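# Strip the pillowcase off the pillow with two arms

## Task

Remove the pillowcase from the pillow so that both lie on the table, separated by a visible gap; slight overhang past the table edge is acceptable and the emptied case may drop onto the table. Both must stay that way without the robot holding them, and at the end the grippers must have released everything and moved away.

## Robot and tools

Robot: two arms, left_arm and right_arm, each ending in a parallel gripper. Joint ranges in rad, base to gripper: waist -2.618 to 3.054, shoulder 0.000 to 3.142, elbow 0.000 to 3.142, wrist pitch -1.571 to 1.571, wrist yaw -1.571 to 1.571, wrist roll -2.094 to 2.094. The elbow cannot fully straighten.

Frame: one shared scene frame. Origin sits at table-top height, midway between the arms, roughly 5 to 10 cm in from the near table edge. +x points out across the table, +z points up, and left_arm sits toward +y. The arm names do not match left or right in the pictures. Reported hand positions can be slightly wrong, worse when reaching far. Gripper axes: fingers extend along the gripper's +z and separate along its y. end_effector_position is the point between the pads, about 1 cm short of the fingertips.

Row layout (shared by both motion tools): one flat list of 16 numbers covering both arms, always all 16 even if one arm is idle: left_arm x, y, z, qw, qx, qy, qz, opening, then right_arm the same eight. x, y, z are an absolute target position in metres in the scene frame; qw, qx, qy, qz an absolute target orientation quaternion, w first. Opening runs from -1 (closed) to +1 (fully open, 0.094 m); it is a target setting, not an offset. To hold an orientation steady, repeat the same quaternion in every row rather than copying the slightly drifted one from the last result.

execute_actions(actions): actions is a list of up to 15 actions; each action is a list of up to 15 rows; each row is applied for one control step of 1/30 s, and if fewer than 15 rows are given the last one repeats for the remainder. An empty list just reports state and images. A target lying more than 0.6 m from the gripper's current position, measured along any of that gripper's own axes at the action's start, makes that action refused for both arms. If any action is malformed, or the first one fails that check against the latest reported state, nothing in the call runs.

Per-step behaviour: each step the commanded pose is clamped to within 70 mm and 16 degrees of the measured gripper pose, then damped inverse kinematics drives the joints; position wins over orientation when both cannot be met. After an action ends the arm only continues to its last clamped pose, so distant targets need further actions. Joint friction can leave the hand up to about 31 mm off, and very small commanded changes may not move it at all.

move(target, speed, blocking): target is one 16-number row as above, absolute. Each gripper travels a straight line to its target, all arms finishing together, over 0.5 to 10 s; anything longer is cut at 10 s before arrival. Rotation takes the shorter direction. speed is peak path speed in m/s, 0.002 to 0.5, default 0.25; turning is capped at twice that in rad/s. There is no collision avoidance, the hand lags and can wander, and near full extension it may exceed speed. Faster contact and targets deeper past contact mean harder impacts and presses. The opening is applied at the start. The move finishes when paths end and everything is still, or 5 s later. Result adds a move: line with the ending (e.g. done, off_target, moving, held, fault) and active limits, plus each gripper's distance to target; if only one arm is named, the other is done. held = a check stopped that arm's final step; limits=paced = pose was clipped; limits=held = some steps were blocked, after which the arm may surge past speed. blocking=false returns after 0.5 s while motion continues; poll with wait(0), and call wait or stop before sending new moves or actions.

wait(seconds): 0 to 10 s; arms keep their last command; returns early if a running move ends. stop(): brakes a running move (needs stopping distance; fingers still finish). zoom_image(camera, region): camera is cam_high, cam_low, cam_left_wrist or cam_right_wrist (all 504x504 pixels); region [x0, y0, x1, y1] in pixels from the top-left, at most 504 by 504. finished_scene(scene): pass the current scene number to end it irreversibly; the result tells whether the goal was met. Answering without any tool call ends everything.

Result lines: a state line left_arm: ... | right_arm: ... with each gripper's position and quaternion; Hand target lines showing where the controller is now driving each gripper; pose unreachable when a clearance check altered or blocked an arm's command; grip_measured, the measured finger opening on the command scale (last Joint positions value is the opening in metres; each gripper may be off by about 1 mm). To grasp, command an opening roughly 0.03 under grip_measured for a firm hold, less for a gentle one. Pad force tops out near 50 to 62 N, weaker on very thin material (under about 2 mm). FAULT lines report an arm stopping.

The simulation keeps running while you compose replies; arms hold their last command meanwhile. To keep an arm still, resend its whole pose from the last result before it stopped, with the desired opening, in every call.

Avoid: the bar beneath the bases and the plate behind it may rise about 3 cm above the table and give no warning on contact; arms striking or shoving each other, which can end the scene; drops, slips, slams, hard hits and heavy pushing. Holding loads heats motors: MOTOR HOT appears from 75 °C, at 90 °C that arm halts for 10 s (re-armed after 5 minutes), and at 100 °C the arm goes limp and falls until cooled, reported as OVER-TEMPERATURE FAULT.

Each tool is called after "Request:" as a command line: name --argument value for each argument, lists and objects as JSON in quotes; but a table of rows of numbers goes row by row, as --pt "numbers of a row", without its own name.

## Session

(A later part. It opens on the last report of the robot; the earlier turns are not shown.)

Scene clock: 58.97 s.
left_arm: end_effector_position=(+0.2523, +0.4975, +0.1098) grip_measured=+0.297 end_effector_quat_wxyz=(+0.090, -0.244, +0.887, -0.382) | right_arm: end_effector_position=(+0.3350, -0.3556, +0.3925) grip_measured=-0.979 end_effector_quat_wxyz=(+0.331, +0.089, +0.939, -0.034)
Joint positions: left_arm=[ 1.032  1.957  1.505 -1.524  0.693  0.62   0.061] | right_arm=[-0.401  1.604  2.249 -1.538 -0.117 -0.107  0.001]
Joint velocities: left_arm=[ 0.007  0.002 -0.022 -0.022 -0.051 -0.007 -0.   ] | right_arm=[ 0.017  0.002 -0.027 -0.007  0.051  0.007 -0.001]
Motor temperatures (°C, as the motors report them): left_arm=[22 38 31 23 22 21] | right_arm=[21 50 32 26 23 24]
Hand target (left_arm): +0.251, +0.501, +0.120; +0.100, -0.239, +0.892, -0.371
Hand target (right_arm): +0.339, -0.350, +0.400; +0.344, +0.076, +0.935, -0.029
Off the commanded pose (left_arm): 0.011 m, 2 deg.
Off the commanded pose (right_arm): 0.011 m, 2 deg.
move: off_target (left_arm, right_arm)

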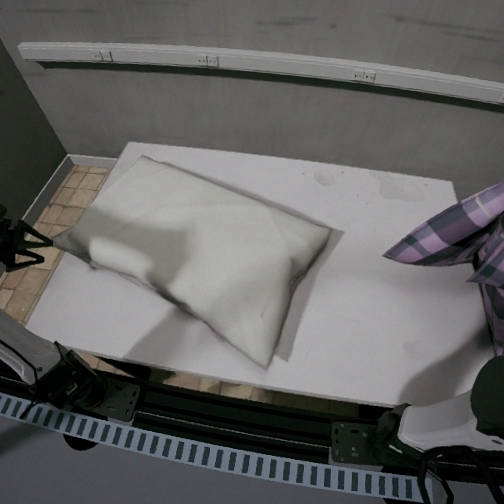

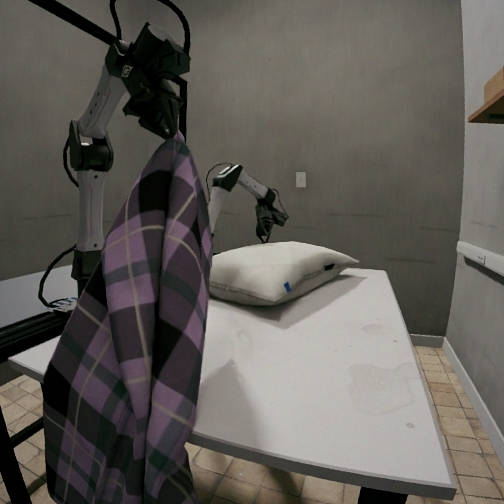

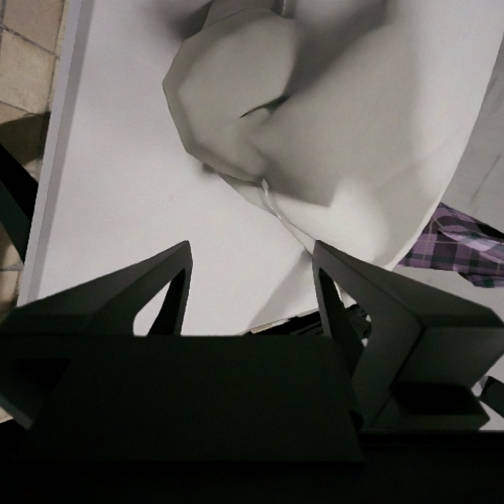

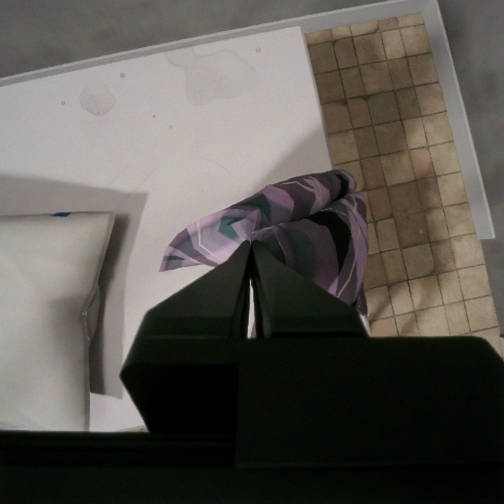

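Request:
move --target '[0.20,0.48,0.20,0.099,-0.239,0.892,-0.370,0.3, 0.35,-0.03,0.40,0.321,-0.305,0.89,0.11,-1]' --speed 0.15

Scene clock: 62.37 s.
left_arm: end_effector_position=(+0.2077, +0.4879, +0.2000) grip_measured=+0.297 end_effector_quat_wxyz=(+0.201, -0.281, +0.900, -0.266) | right_arm: end_effector_position=(+0.3525, -0.0369, +0.3934) grip_measured=-0.979 end_effector_quat_wxyz=(+0.332, -0.294, +0.890, +0.110)
Joint positions: left_arm=[ 1.157  1.507  1.402 -1.548  0.678  0.555  0.061] | right_arm=[ 0.482  1.898  2.639 -1.574 -0.08  -0.066  0.001]
Joint velocities: left_arm=[-0.002  0.002 -0.002 -0.11  -0.007  0.007 -0.001] | right_arm=[ 0.002  0.002  0.002 -0.007 -0.007 -0.051  0.   ]
Motor temperatures (°C, as the motors report them): left_arm=[22 38 31 23 22 21] | right_arm=[21 49 33 26 23 24]
Hand target (left_arm): +0.202, +0.483, +0.200; +0.195, -0.289, +0.898, -0.267
Hand target (right_arm): +0.349, -0.033, +0.400; +0.340, -0.301, +0.883, +0.117
Off the commanded pose (left_arm): 0.011 m, 17 deg; orientation clipped at the last step of the last action.
Off the commanded pose (right_arm): 0.010 m, 2 deg.
joint sent to its limit (left arm) — the command would take joint 4 (wrist pitch) past its lower limit, so that joint was sent only as far as its limit.
joint sent to its limit (right arm) — the command would take joint 4 (wrist pitch) past its lower limit, so that joint was sent only as far as its limit.
move: off_target (left_arm); limits=paced

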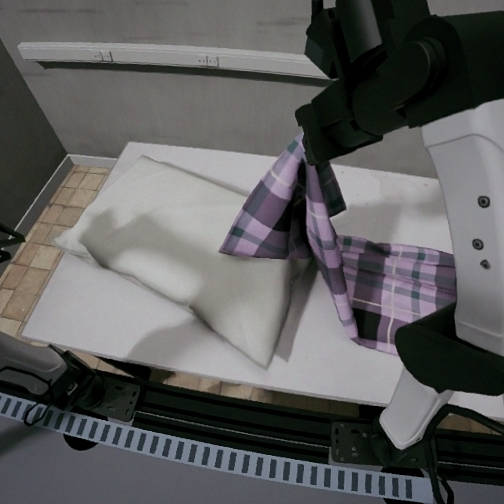

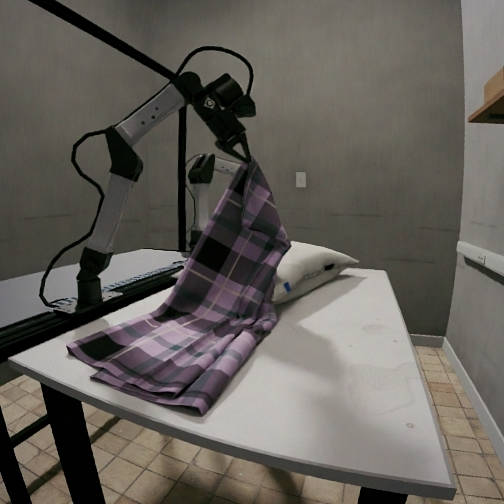

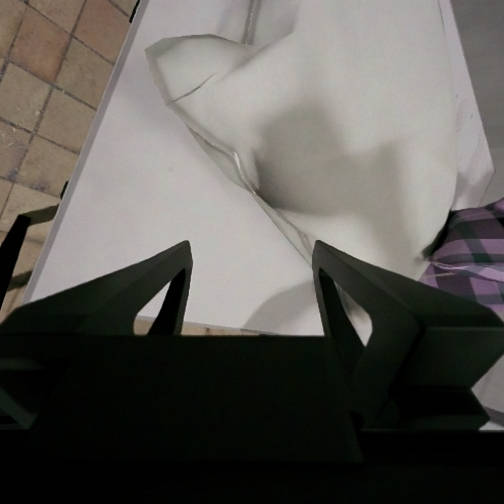

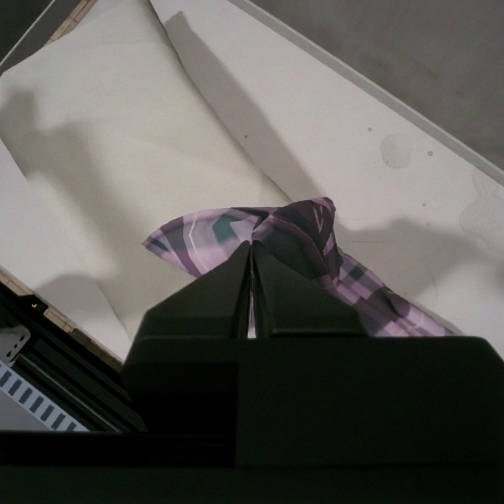

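Request:
move --target '[0.22,0.46,0.22,0.195,-0.289,0.898,-0.267,0.3, 0.36,-0.38,0.34,0.341,0.077,0.937,-0.028,-1]' --speed 0.2

Request:
move --target '[0.22,0.46,0.22,0.195,-0.289,0.898,-0.267,0.3, 0.37,-0.60,0.10,0.183,0.683,0.683,-0.183,-1]' --speed 0.15

Scene clock: 65.33 s.
left_arm: end_effector_position=(+0.2207, +0.4635, +0.2116) grip_measured=+0.297 end_effector_quat_wxyz=(+0.186, -0.294, +0.896, -0.275) | right_arm: end_effector_position=(+0.3563, -0.3730, +0.3424) grip_measured=-0.979 end_effector_quat_wxyz=(+0.337, +0.077, +0.938, -0.031)
Joint positions: left_arm=[ 1.058  1.455  1.402 -1.548  0.678  0.409  0.061] | right_arm=[-0.44   1.518  1.884 -1.253 -0.158 -0.157  0.001]
Joint velocities: left_arm=[-0.007 -0.017 -0.007  0.037  0.022  0.051 -0.   ] | right_arm=[ 0.007  0.012  0.017  0.066 -0.037 -0.007 -0.002]
Motor temperatures (°C, as the motors report them): left_arm=[22 38 32 23 22 21] | right_arm=[21 48 32 27 23 24]
Hand target (left_arm): +0.220, +0.460, +0.220; +0.194, -0.289, +0.899, -0.267
Hand target (right_arm): +0.361, -0.377, +0.340; +0.341, +0.076, +0.936, -0.031
Off the commanded pose (left_arm): 0.009 m, 1 deg.
Off the commanded pose (right_arm): 0.008 m, 1 deg.
move: done

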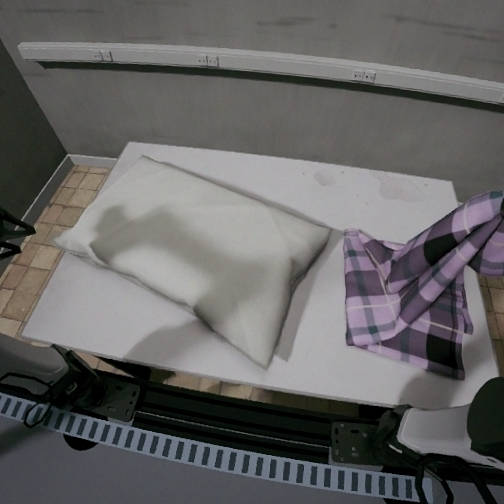

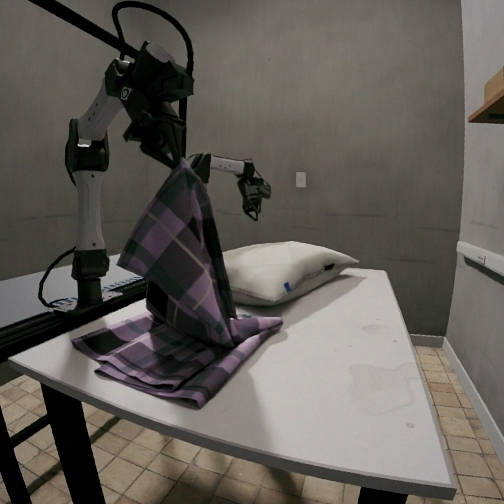

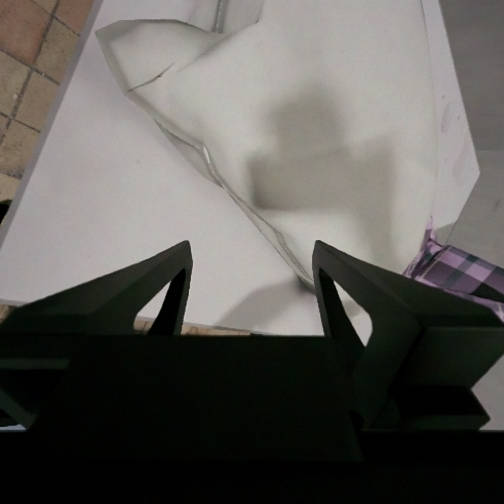

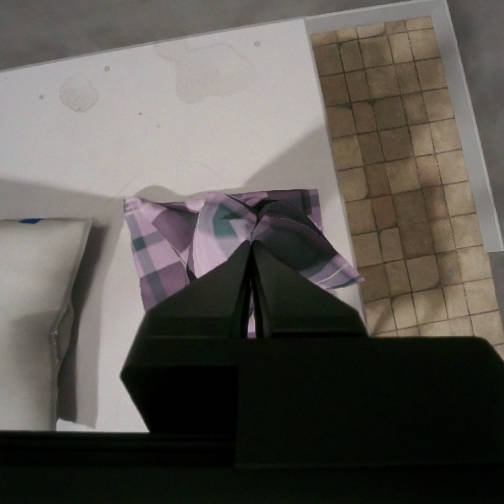

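Scene clock: 70.50 s.
left_arm: end_effector_position=(+0.2207, +0.4635, +0.2116) grip_measured=+0.297 end_effector_quat_wxyz=(+0.186, -0.294, +0.896, -0.275) | right_arm: end_effector_position=(+0.3756, -0.5926, +0.0955) grip_measured=-0.979 end_effector_quat_wxyz=(+0.175, +0.675, +0.694, -0.176)
Joint positions: left_arm=[ 1.058  1.455  1.402 -1.548  0.678  0.409  0.061] | right_arm=[-0.643  2.189  1.846 -0.935  0.38   0.899  0.001]
Joint velocities: left_arm=[-0.012 -0.007 -0.002  0.066  0.007  0.022 -0.001] | right_arm=[-0.007 -0.002  0.022 -0.037  0.037  0.022  0.001]
Motor temperatures (°C, as the motors report them): left_arm=[22 37 32 23 22 21] | right_arm=[21 47 33 27 23 24]
Hand target (left_arm): +0.220, +0.460, +0.220; +0.195, -0.289, +0.898, -0.267
Hand target (right_arm): +0.373, -0.601, +0.100; +0.180, +0.684, +0.683, -0.182
Off the commanded pose (left_arm): 0.009 m, 1 deg.
Off the commanded pose (right_arm): 0.010 m, 2 deg.
move: done

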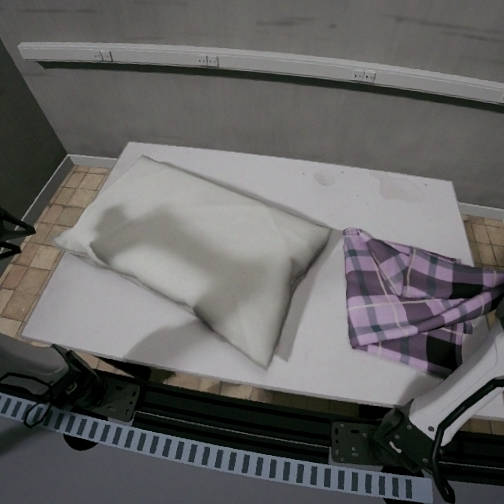

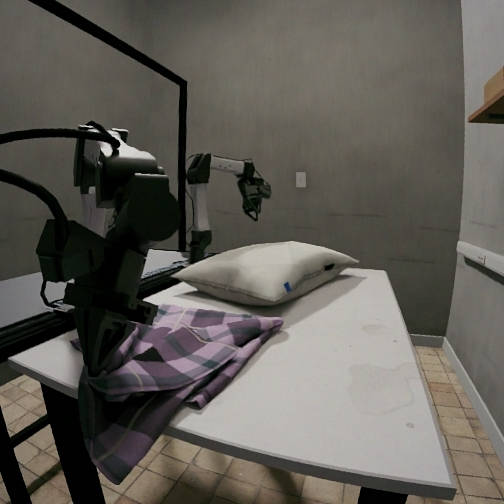

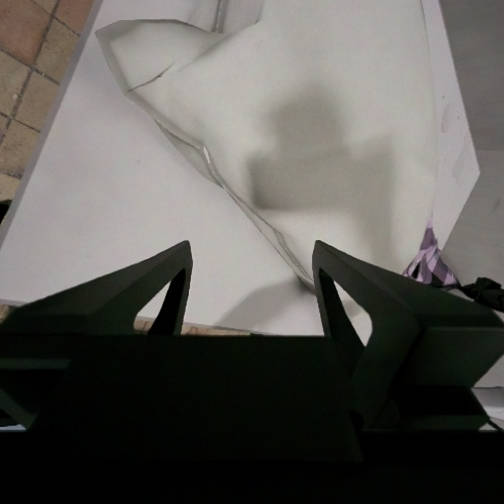

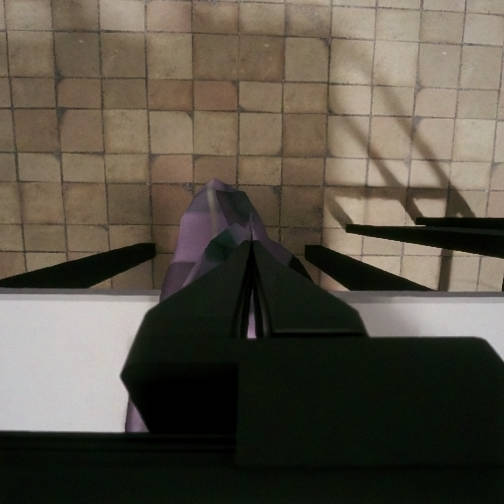

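Request:
move --target '[0.22,0.46,0.22,0.195,-0.289,0.898,-0.267,0.3, 0.34,-0.70,0.12,0.183,0.683,0.683,-0.183,-1]' --speed 0.08

Scene clock: 72.80 s.
left_arm: end_effector_position=(+0.2207, +0.4635, +0.2116) grip_measured=+0.297 end_effector_quat_wxyz=(+0.186, -0.294, +0.896, -0.275) | right_arm: end_effector_position=(+0.3412, -0.6947, +0.1180) grip_measured=-0.979 end_effector_quat_wxyz=(+0.182, +0.682, +0.684, -0.185)
Joint positions: left_arm=[ 1.058  1.455  1.402 -1.548  0.678  0.409  0.061] | right_arm=[-0.853  2.346  2.171 -1.019  0.333  0.707  0.001]
Joint velocities: left_arm=[-0.002 -0.002  0.007  0.066 -0.037 -0.051 -0.   ] | right_arm=[-0.002  0.012  0.002 -0.007  0.007  0.007 -0.001]
Motor temperatures (°C, as the motors report them): left_arm=[22 37 32 23 22 21] | right_arm=[21 48 33 27 23 24]
Hand target (left_arm): +0.220, +0.460, +0.220; +0.195, -0.289, +0.898, -0.267
Hand target (right_arm): +0.340, -0.700, +0.121; +0.184, +0.683, +0.683, -0.184
Off the commanded pose (left_arm): 0.009 m, 1 deg.
Off the commanded pose (right_arm): 0.006 m, 0 deg.
move: done

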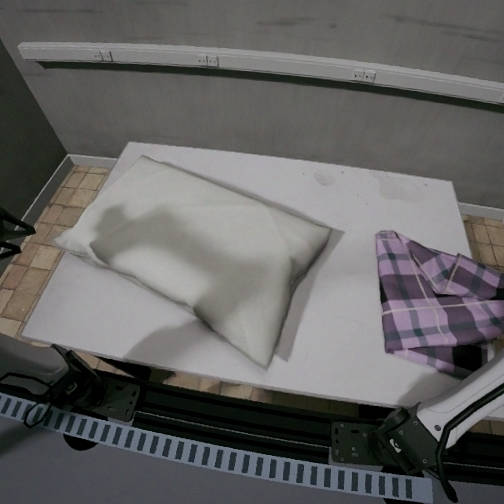

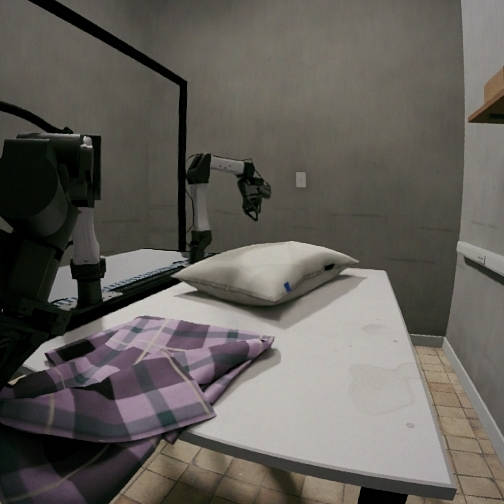

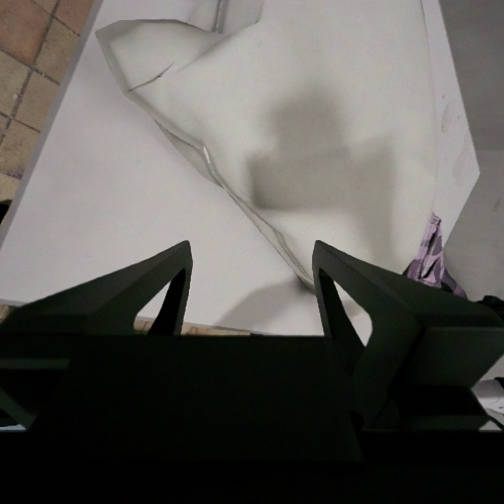

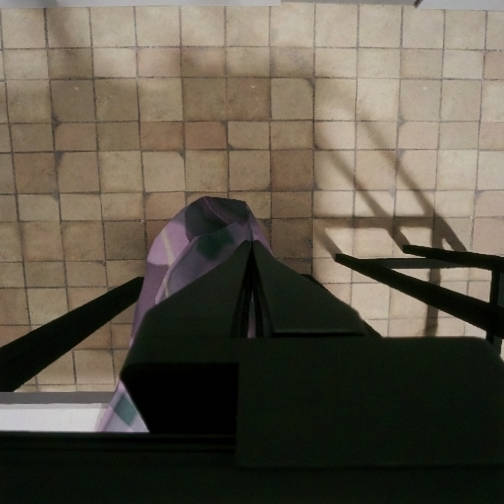

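Request:
move --target '[0.22,0.46,0.22,0.195,-0.289,0.898,-0.267,0.3, 0.36,-0.54,0.20,0.09,0.70,0.70,-0.09,-1]' --speed 0.15

Request:
move --target '[0.22,0.46,0.22,0.195,-0.289,0.898,-0.267,0.3, 0.37,-0.37,0.06,0,0.707,0.707,0,-1]' --speed 0.15

Request:
move --target '[0.22,0.46,0.22,0.195,-0.289,0.898,-0.267,0.3, 0.37,-0.37,0.06,0,0.707,0.707,0,-0.2]'

Request:
move --target '[0.22,0.46,0.22,0.195,-0.289,0.898,-0.267,0.3, 0.33,-0.37,0.19,0,0.707,0.707,0,-0.2]' --speed 0.15

Scene clock: 74.87 s.
left_arm: end_effector_position=(+0.2207, +0.4635, +0.2116) grip_measured=+0.297 end_effector_quat_wxyz=(+0.186, -0.294, +0.896, -0.275) | right_arm: end_effector_position=(+0.3590, -0.5411, +0.1877) grip_measured=-0.979 end_effector_quat_wxyz=(+0.088, +0.697, +0.705, -0.094)
Joint positions: left_arm=[ 1.058  1.455  1.402 -1.548  0.678  0.409  0.061] | right_arm=[-0.645  2.23   2.359 -1.565  0.188  0.956  0.001]
Joint velocities: left_arm=[ 0.007 -0.002 -0.012  0.007 -0.095  0.007 -0.001] | right_arm=[-0.022 -0.017 -0.012  0.051  0.007 -0.007 -0.   ]
Motor temperatures (°C, as the motors report them): left_arm=[22 37 32 23 22 21] | right_arm=[21 49 34 26 23 24]
Hand target (left_arm): +0.220, +0.460, +0.220; +0.195, -0.289, +0.898, -0.267
Hand target (right_arm): +0.359, -0.539, +0.199; +0.099, +0.701, +0.701, -0.087
Off the commanded pose (left_arm): 0.009 m, 1 deg.
Off the commanded pose (right_arm): 0.012 m, 1 deg.
joint sent to its limit (right arm) — the command would take joint 4 (wrist pitch) past its lower limit, so that joint was sent only as far as its limit.
move: off_target (right_arm)

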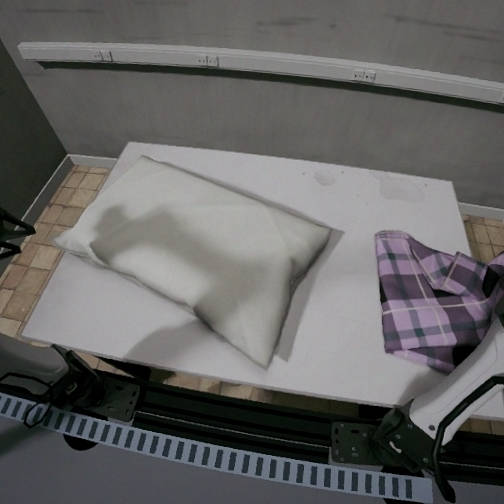

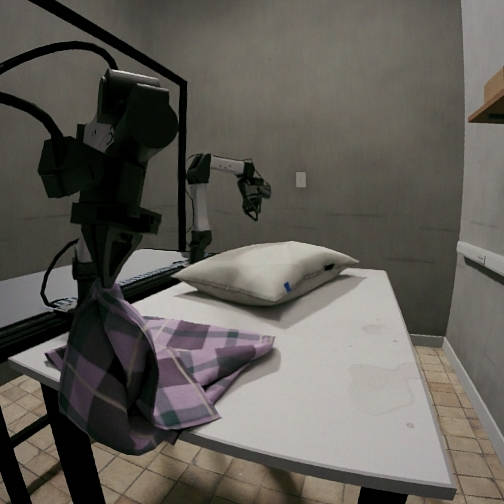

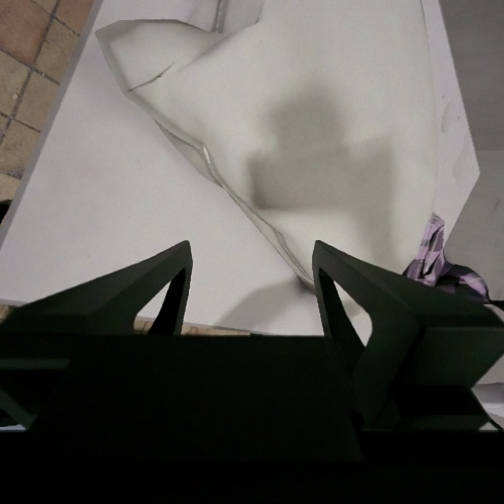

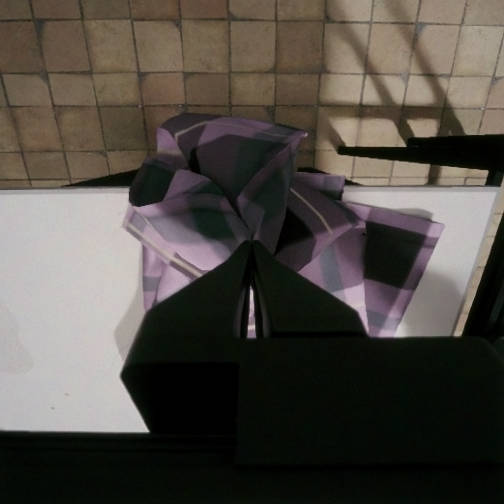

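Scene clock: 76.87 s.
left_arm: end_effector_position=(+0.2207, +0.4635, +0.2116) grip_measured=+0.297 end_effector_quat_wxyz=(+0.186, -0.294, +0.896, -0.275) | right_arm: end_effector_position=(+0.3705, -0.3729, +0.0550) grip_measured=-0.979 end_effector_quat_wxyz=(-0.008, +0.705, +0.710, -0.008)
Joint positions: left_arm=[ 1.058  1.455  1.402 -1.548  0.678  0.409  0.061] | right_arm=[-0.342  2.05   1.58  -1.118 -0.022  1.274  0.001]
Joint velocities: left_arm=[ 0.012 -0.002 -0.012  0.022 -0.007 -0.037 -0.001] | right_arm=[ 0.012 -0.002  0.007  0.051 -0.007 -0.037 -0.001]
Motor temperatures (°C, as the motors report them): left_arm=[22 37 32 23 22 21] | right_arm=[21 49 33 26 23 24]
Hand target (left_arm): +0.220, +0.460, +0.220; +0.195, -0.289, +0.898, -0.267
Hand target (right_arm): +0.371, -0.371, +0.060; -0.001, +0.707, +0.707, +0.001
Off the commanded pose (left_arm): 0.009 m, 1 deg.
Off the commanded pose (right_arm): 0.006 m, 1 deg.
move: done

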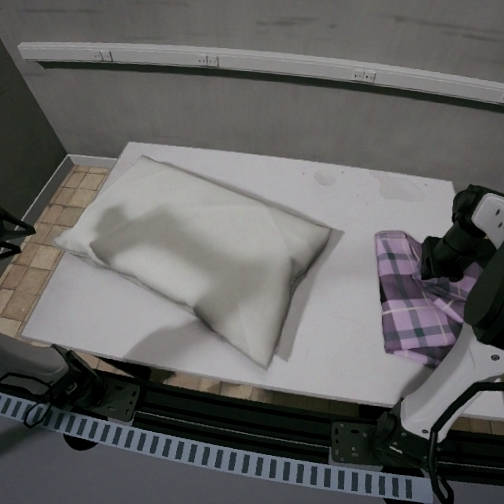

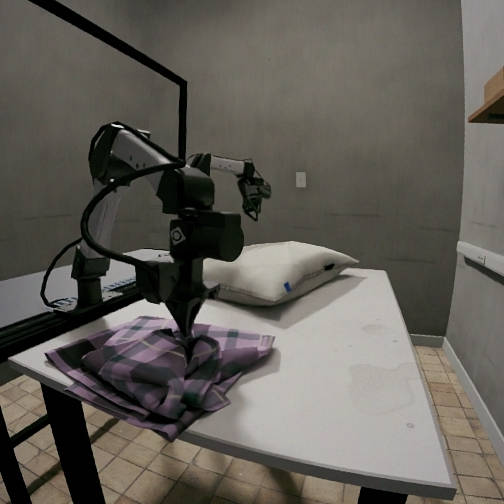

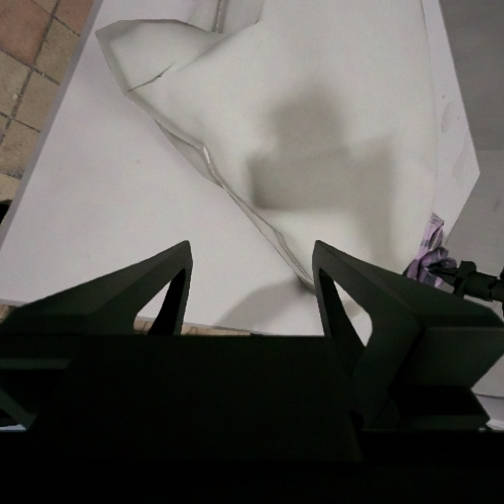

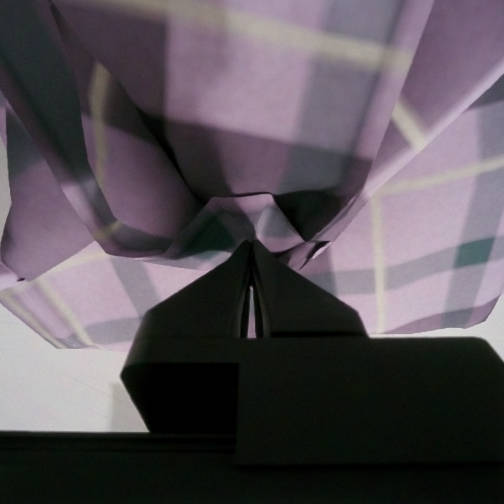

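Scene clock: 77.60 s.
left_arm: end_effector_position=(+0.2207, +0.4635, +0.2116) grip_measured=+0.297 end_effector_quat_wxyz=(+0.186, -0.294, +0.896, -0.275) | right_arm: end_effector_position=(+0.3699, -0.3727, +0.0567) grip_measured=-0.202 end_effector_quat_wxyz=(-0.005, +0.706, +0.709, -0.007)
Joint positions: left_arm=[ 1.058  1.455  1.402 -1.548  0.678  0.409  0.061] | right_arm=[-0.342  2.04   1.573 -1.115 -0.022  1.277  0.037]
Joint velocities: left_arm=[ 0.002 -0.007 -0.012  0.007  0.051  0.007  0.001] | right_arm=[ 0.002  0.007 -0.002 -0.051 -0.022  0.022  0.   ]
Motor temperatures (°C, as the motors report them): left_arm=[22 37 32 23 22 21] | right_arm=[21 50 33 26 23 24]
Hand target (left_arm): +0.220, +0.460, +0.220; +0.195, -0.289, +0.898, -0.267
Hand target (right_arm): +0.370, -0.370, +0.060; -0.000, +0.707, +0.707, -0.000
Off the commanded pose (left_arm): 0.009 m, 1 deg.
Off the commanded pose (right_arm): 0.004 m, 1 deg.
move: done

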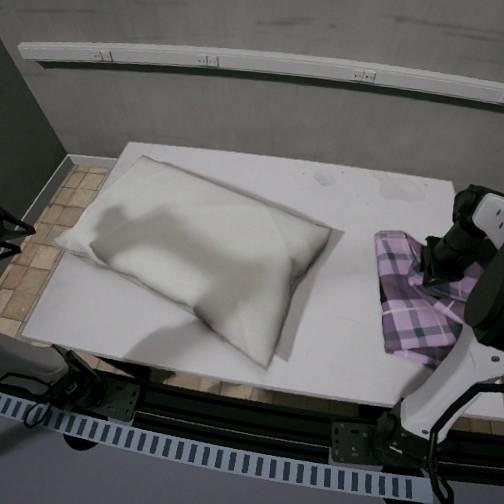

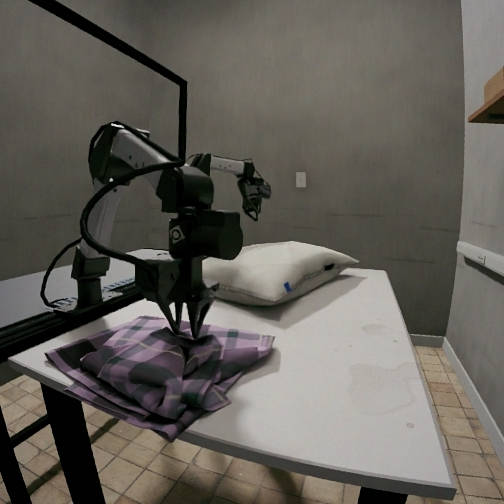

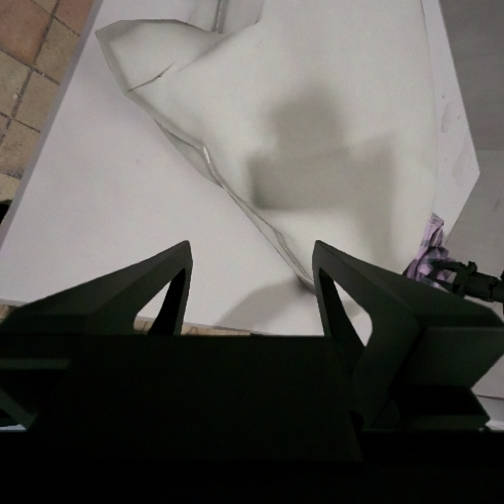

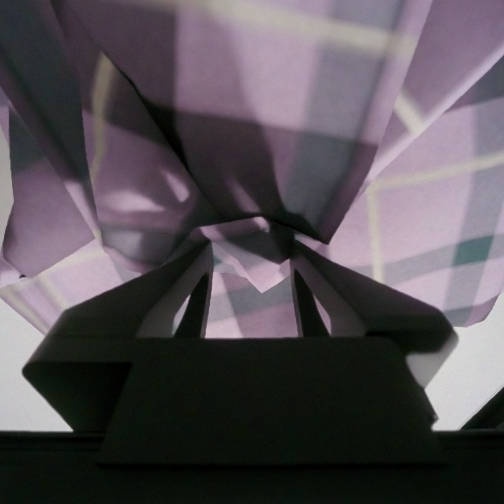

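Scene clock: 79.13 s.
left_arm: end_effector_position=(+0.2207, +0.4635, +0.2116) grip_measured=+0.297 end_effector_quat_wxyz=(+0.186, -0.294, +0.896, -0.275) | right_arm: end_effector_position=(+0.3296, -0.3664, +0.1818) grip_measured=-0.202 end_effector_quat_wxyz=(-0.005, +0.705, +0.709, -0.007)
Joint positions: left_arm=[ 1.058  1.455  1.402 -1.548  0.678  0.409  0.061] | right_arm=[-0.37   1.867  1.83  -1.545 -0.022  1.248  0.037]
Joint velocities: left_arm=[-0.002 -0.017  0.017  0.037 -0.095  0.022 -0.   ] | right_arm=[ 0.002  0.002  0.007 -0.022  0.022  0.007 -0.   ]
Motor temperatures (°C, as the motors report them): left_arm=[22 37 32 23 22 21] | right_arm=[21 50 34 26 23 24]
Hand target (left_arm): +0.220, +0.460, +0.220; +0.195, -0.289, +0.898, -0.267
Hand target (right_arm): +0.328, -0.369, +0.190; +0.000, +0.707, +0.707, -0.000
Off the commanded pose (left_arm): 0.009 m, 1 deg.
Off the commanded pose (right_arm): 0.009 m, 1 deg.
move: done

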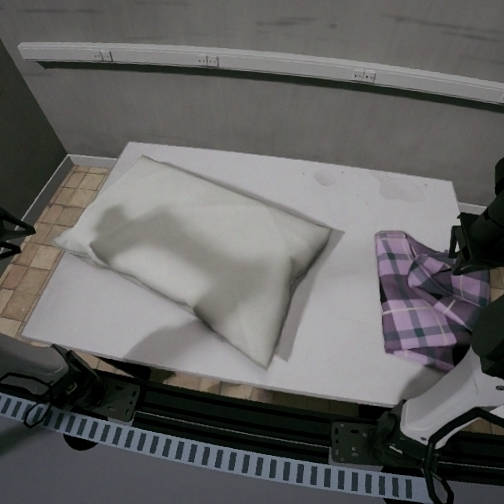

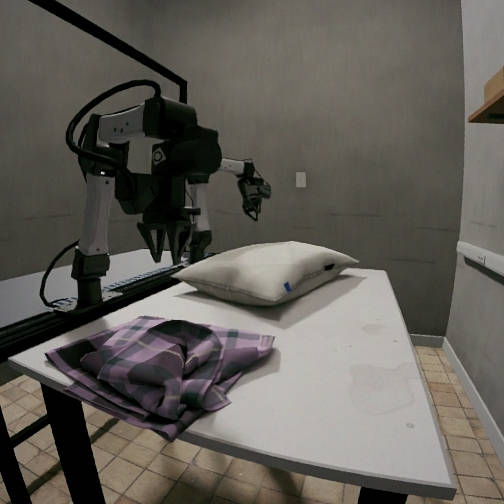

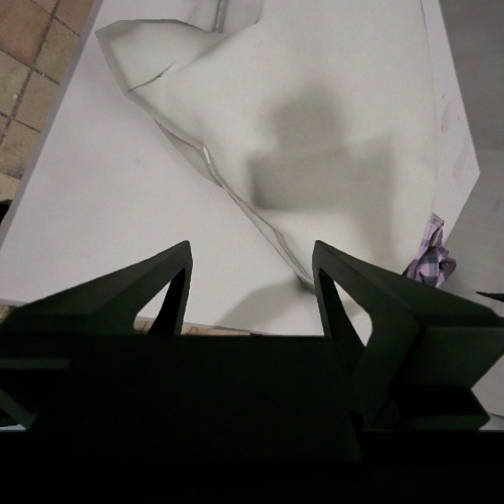

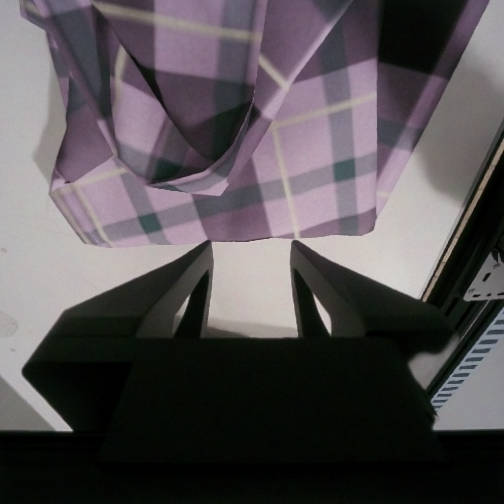

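The case is on the table with a clear gap from the pillow, and both arms are clear.

Request:
finished_scene --scene 2

The scene is finished: the task was done.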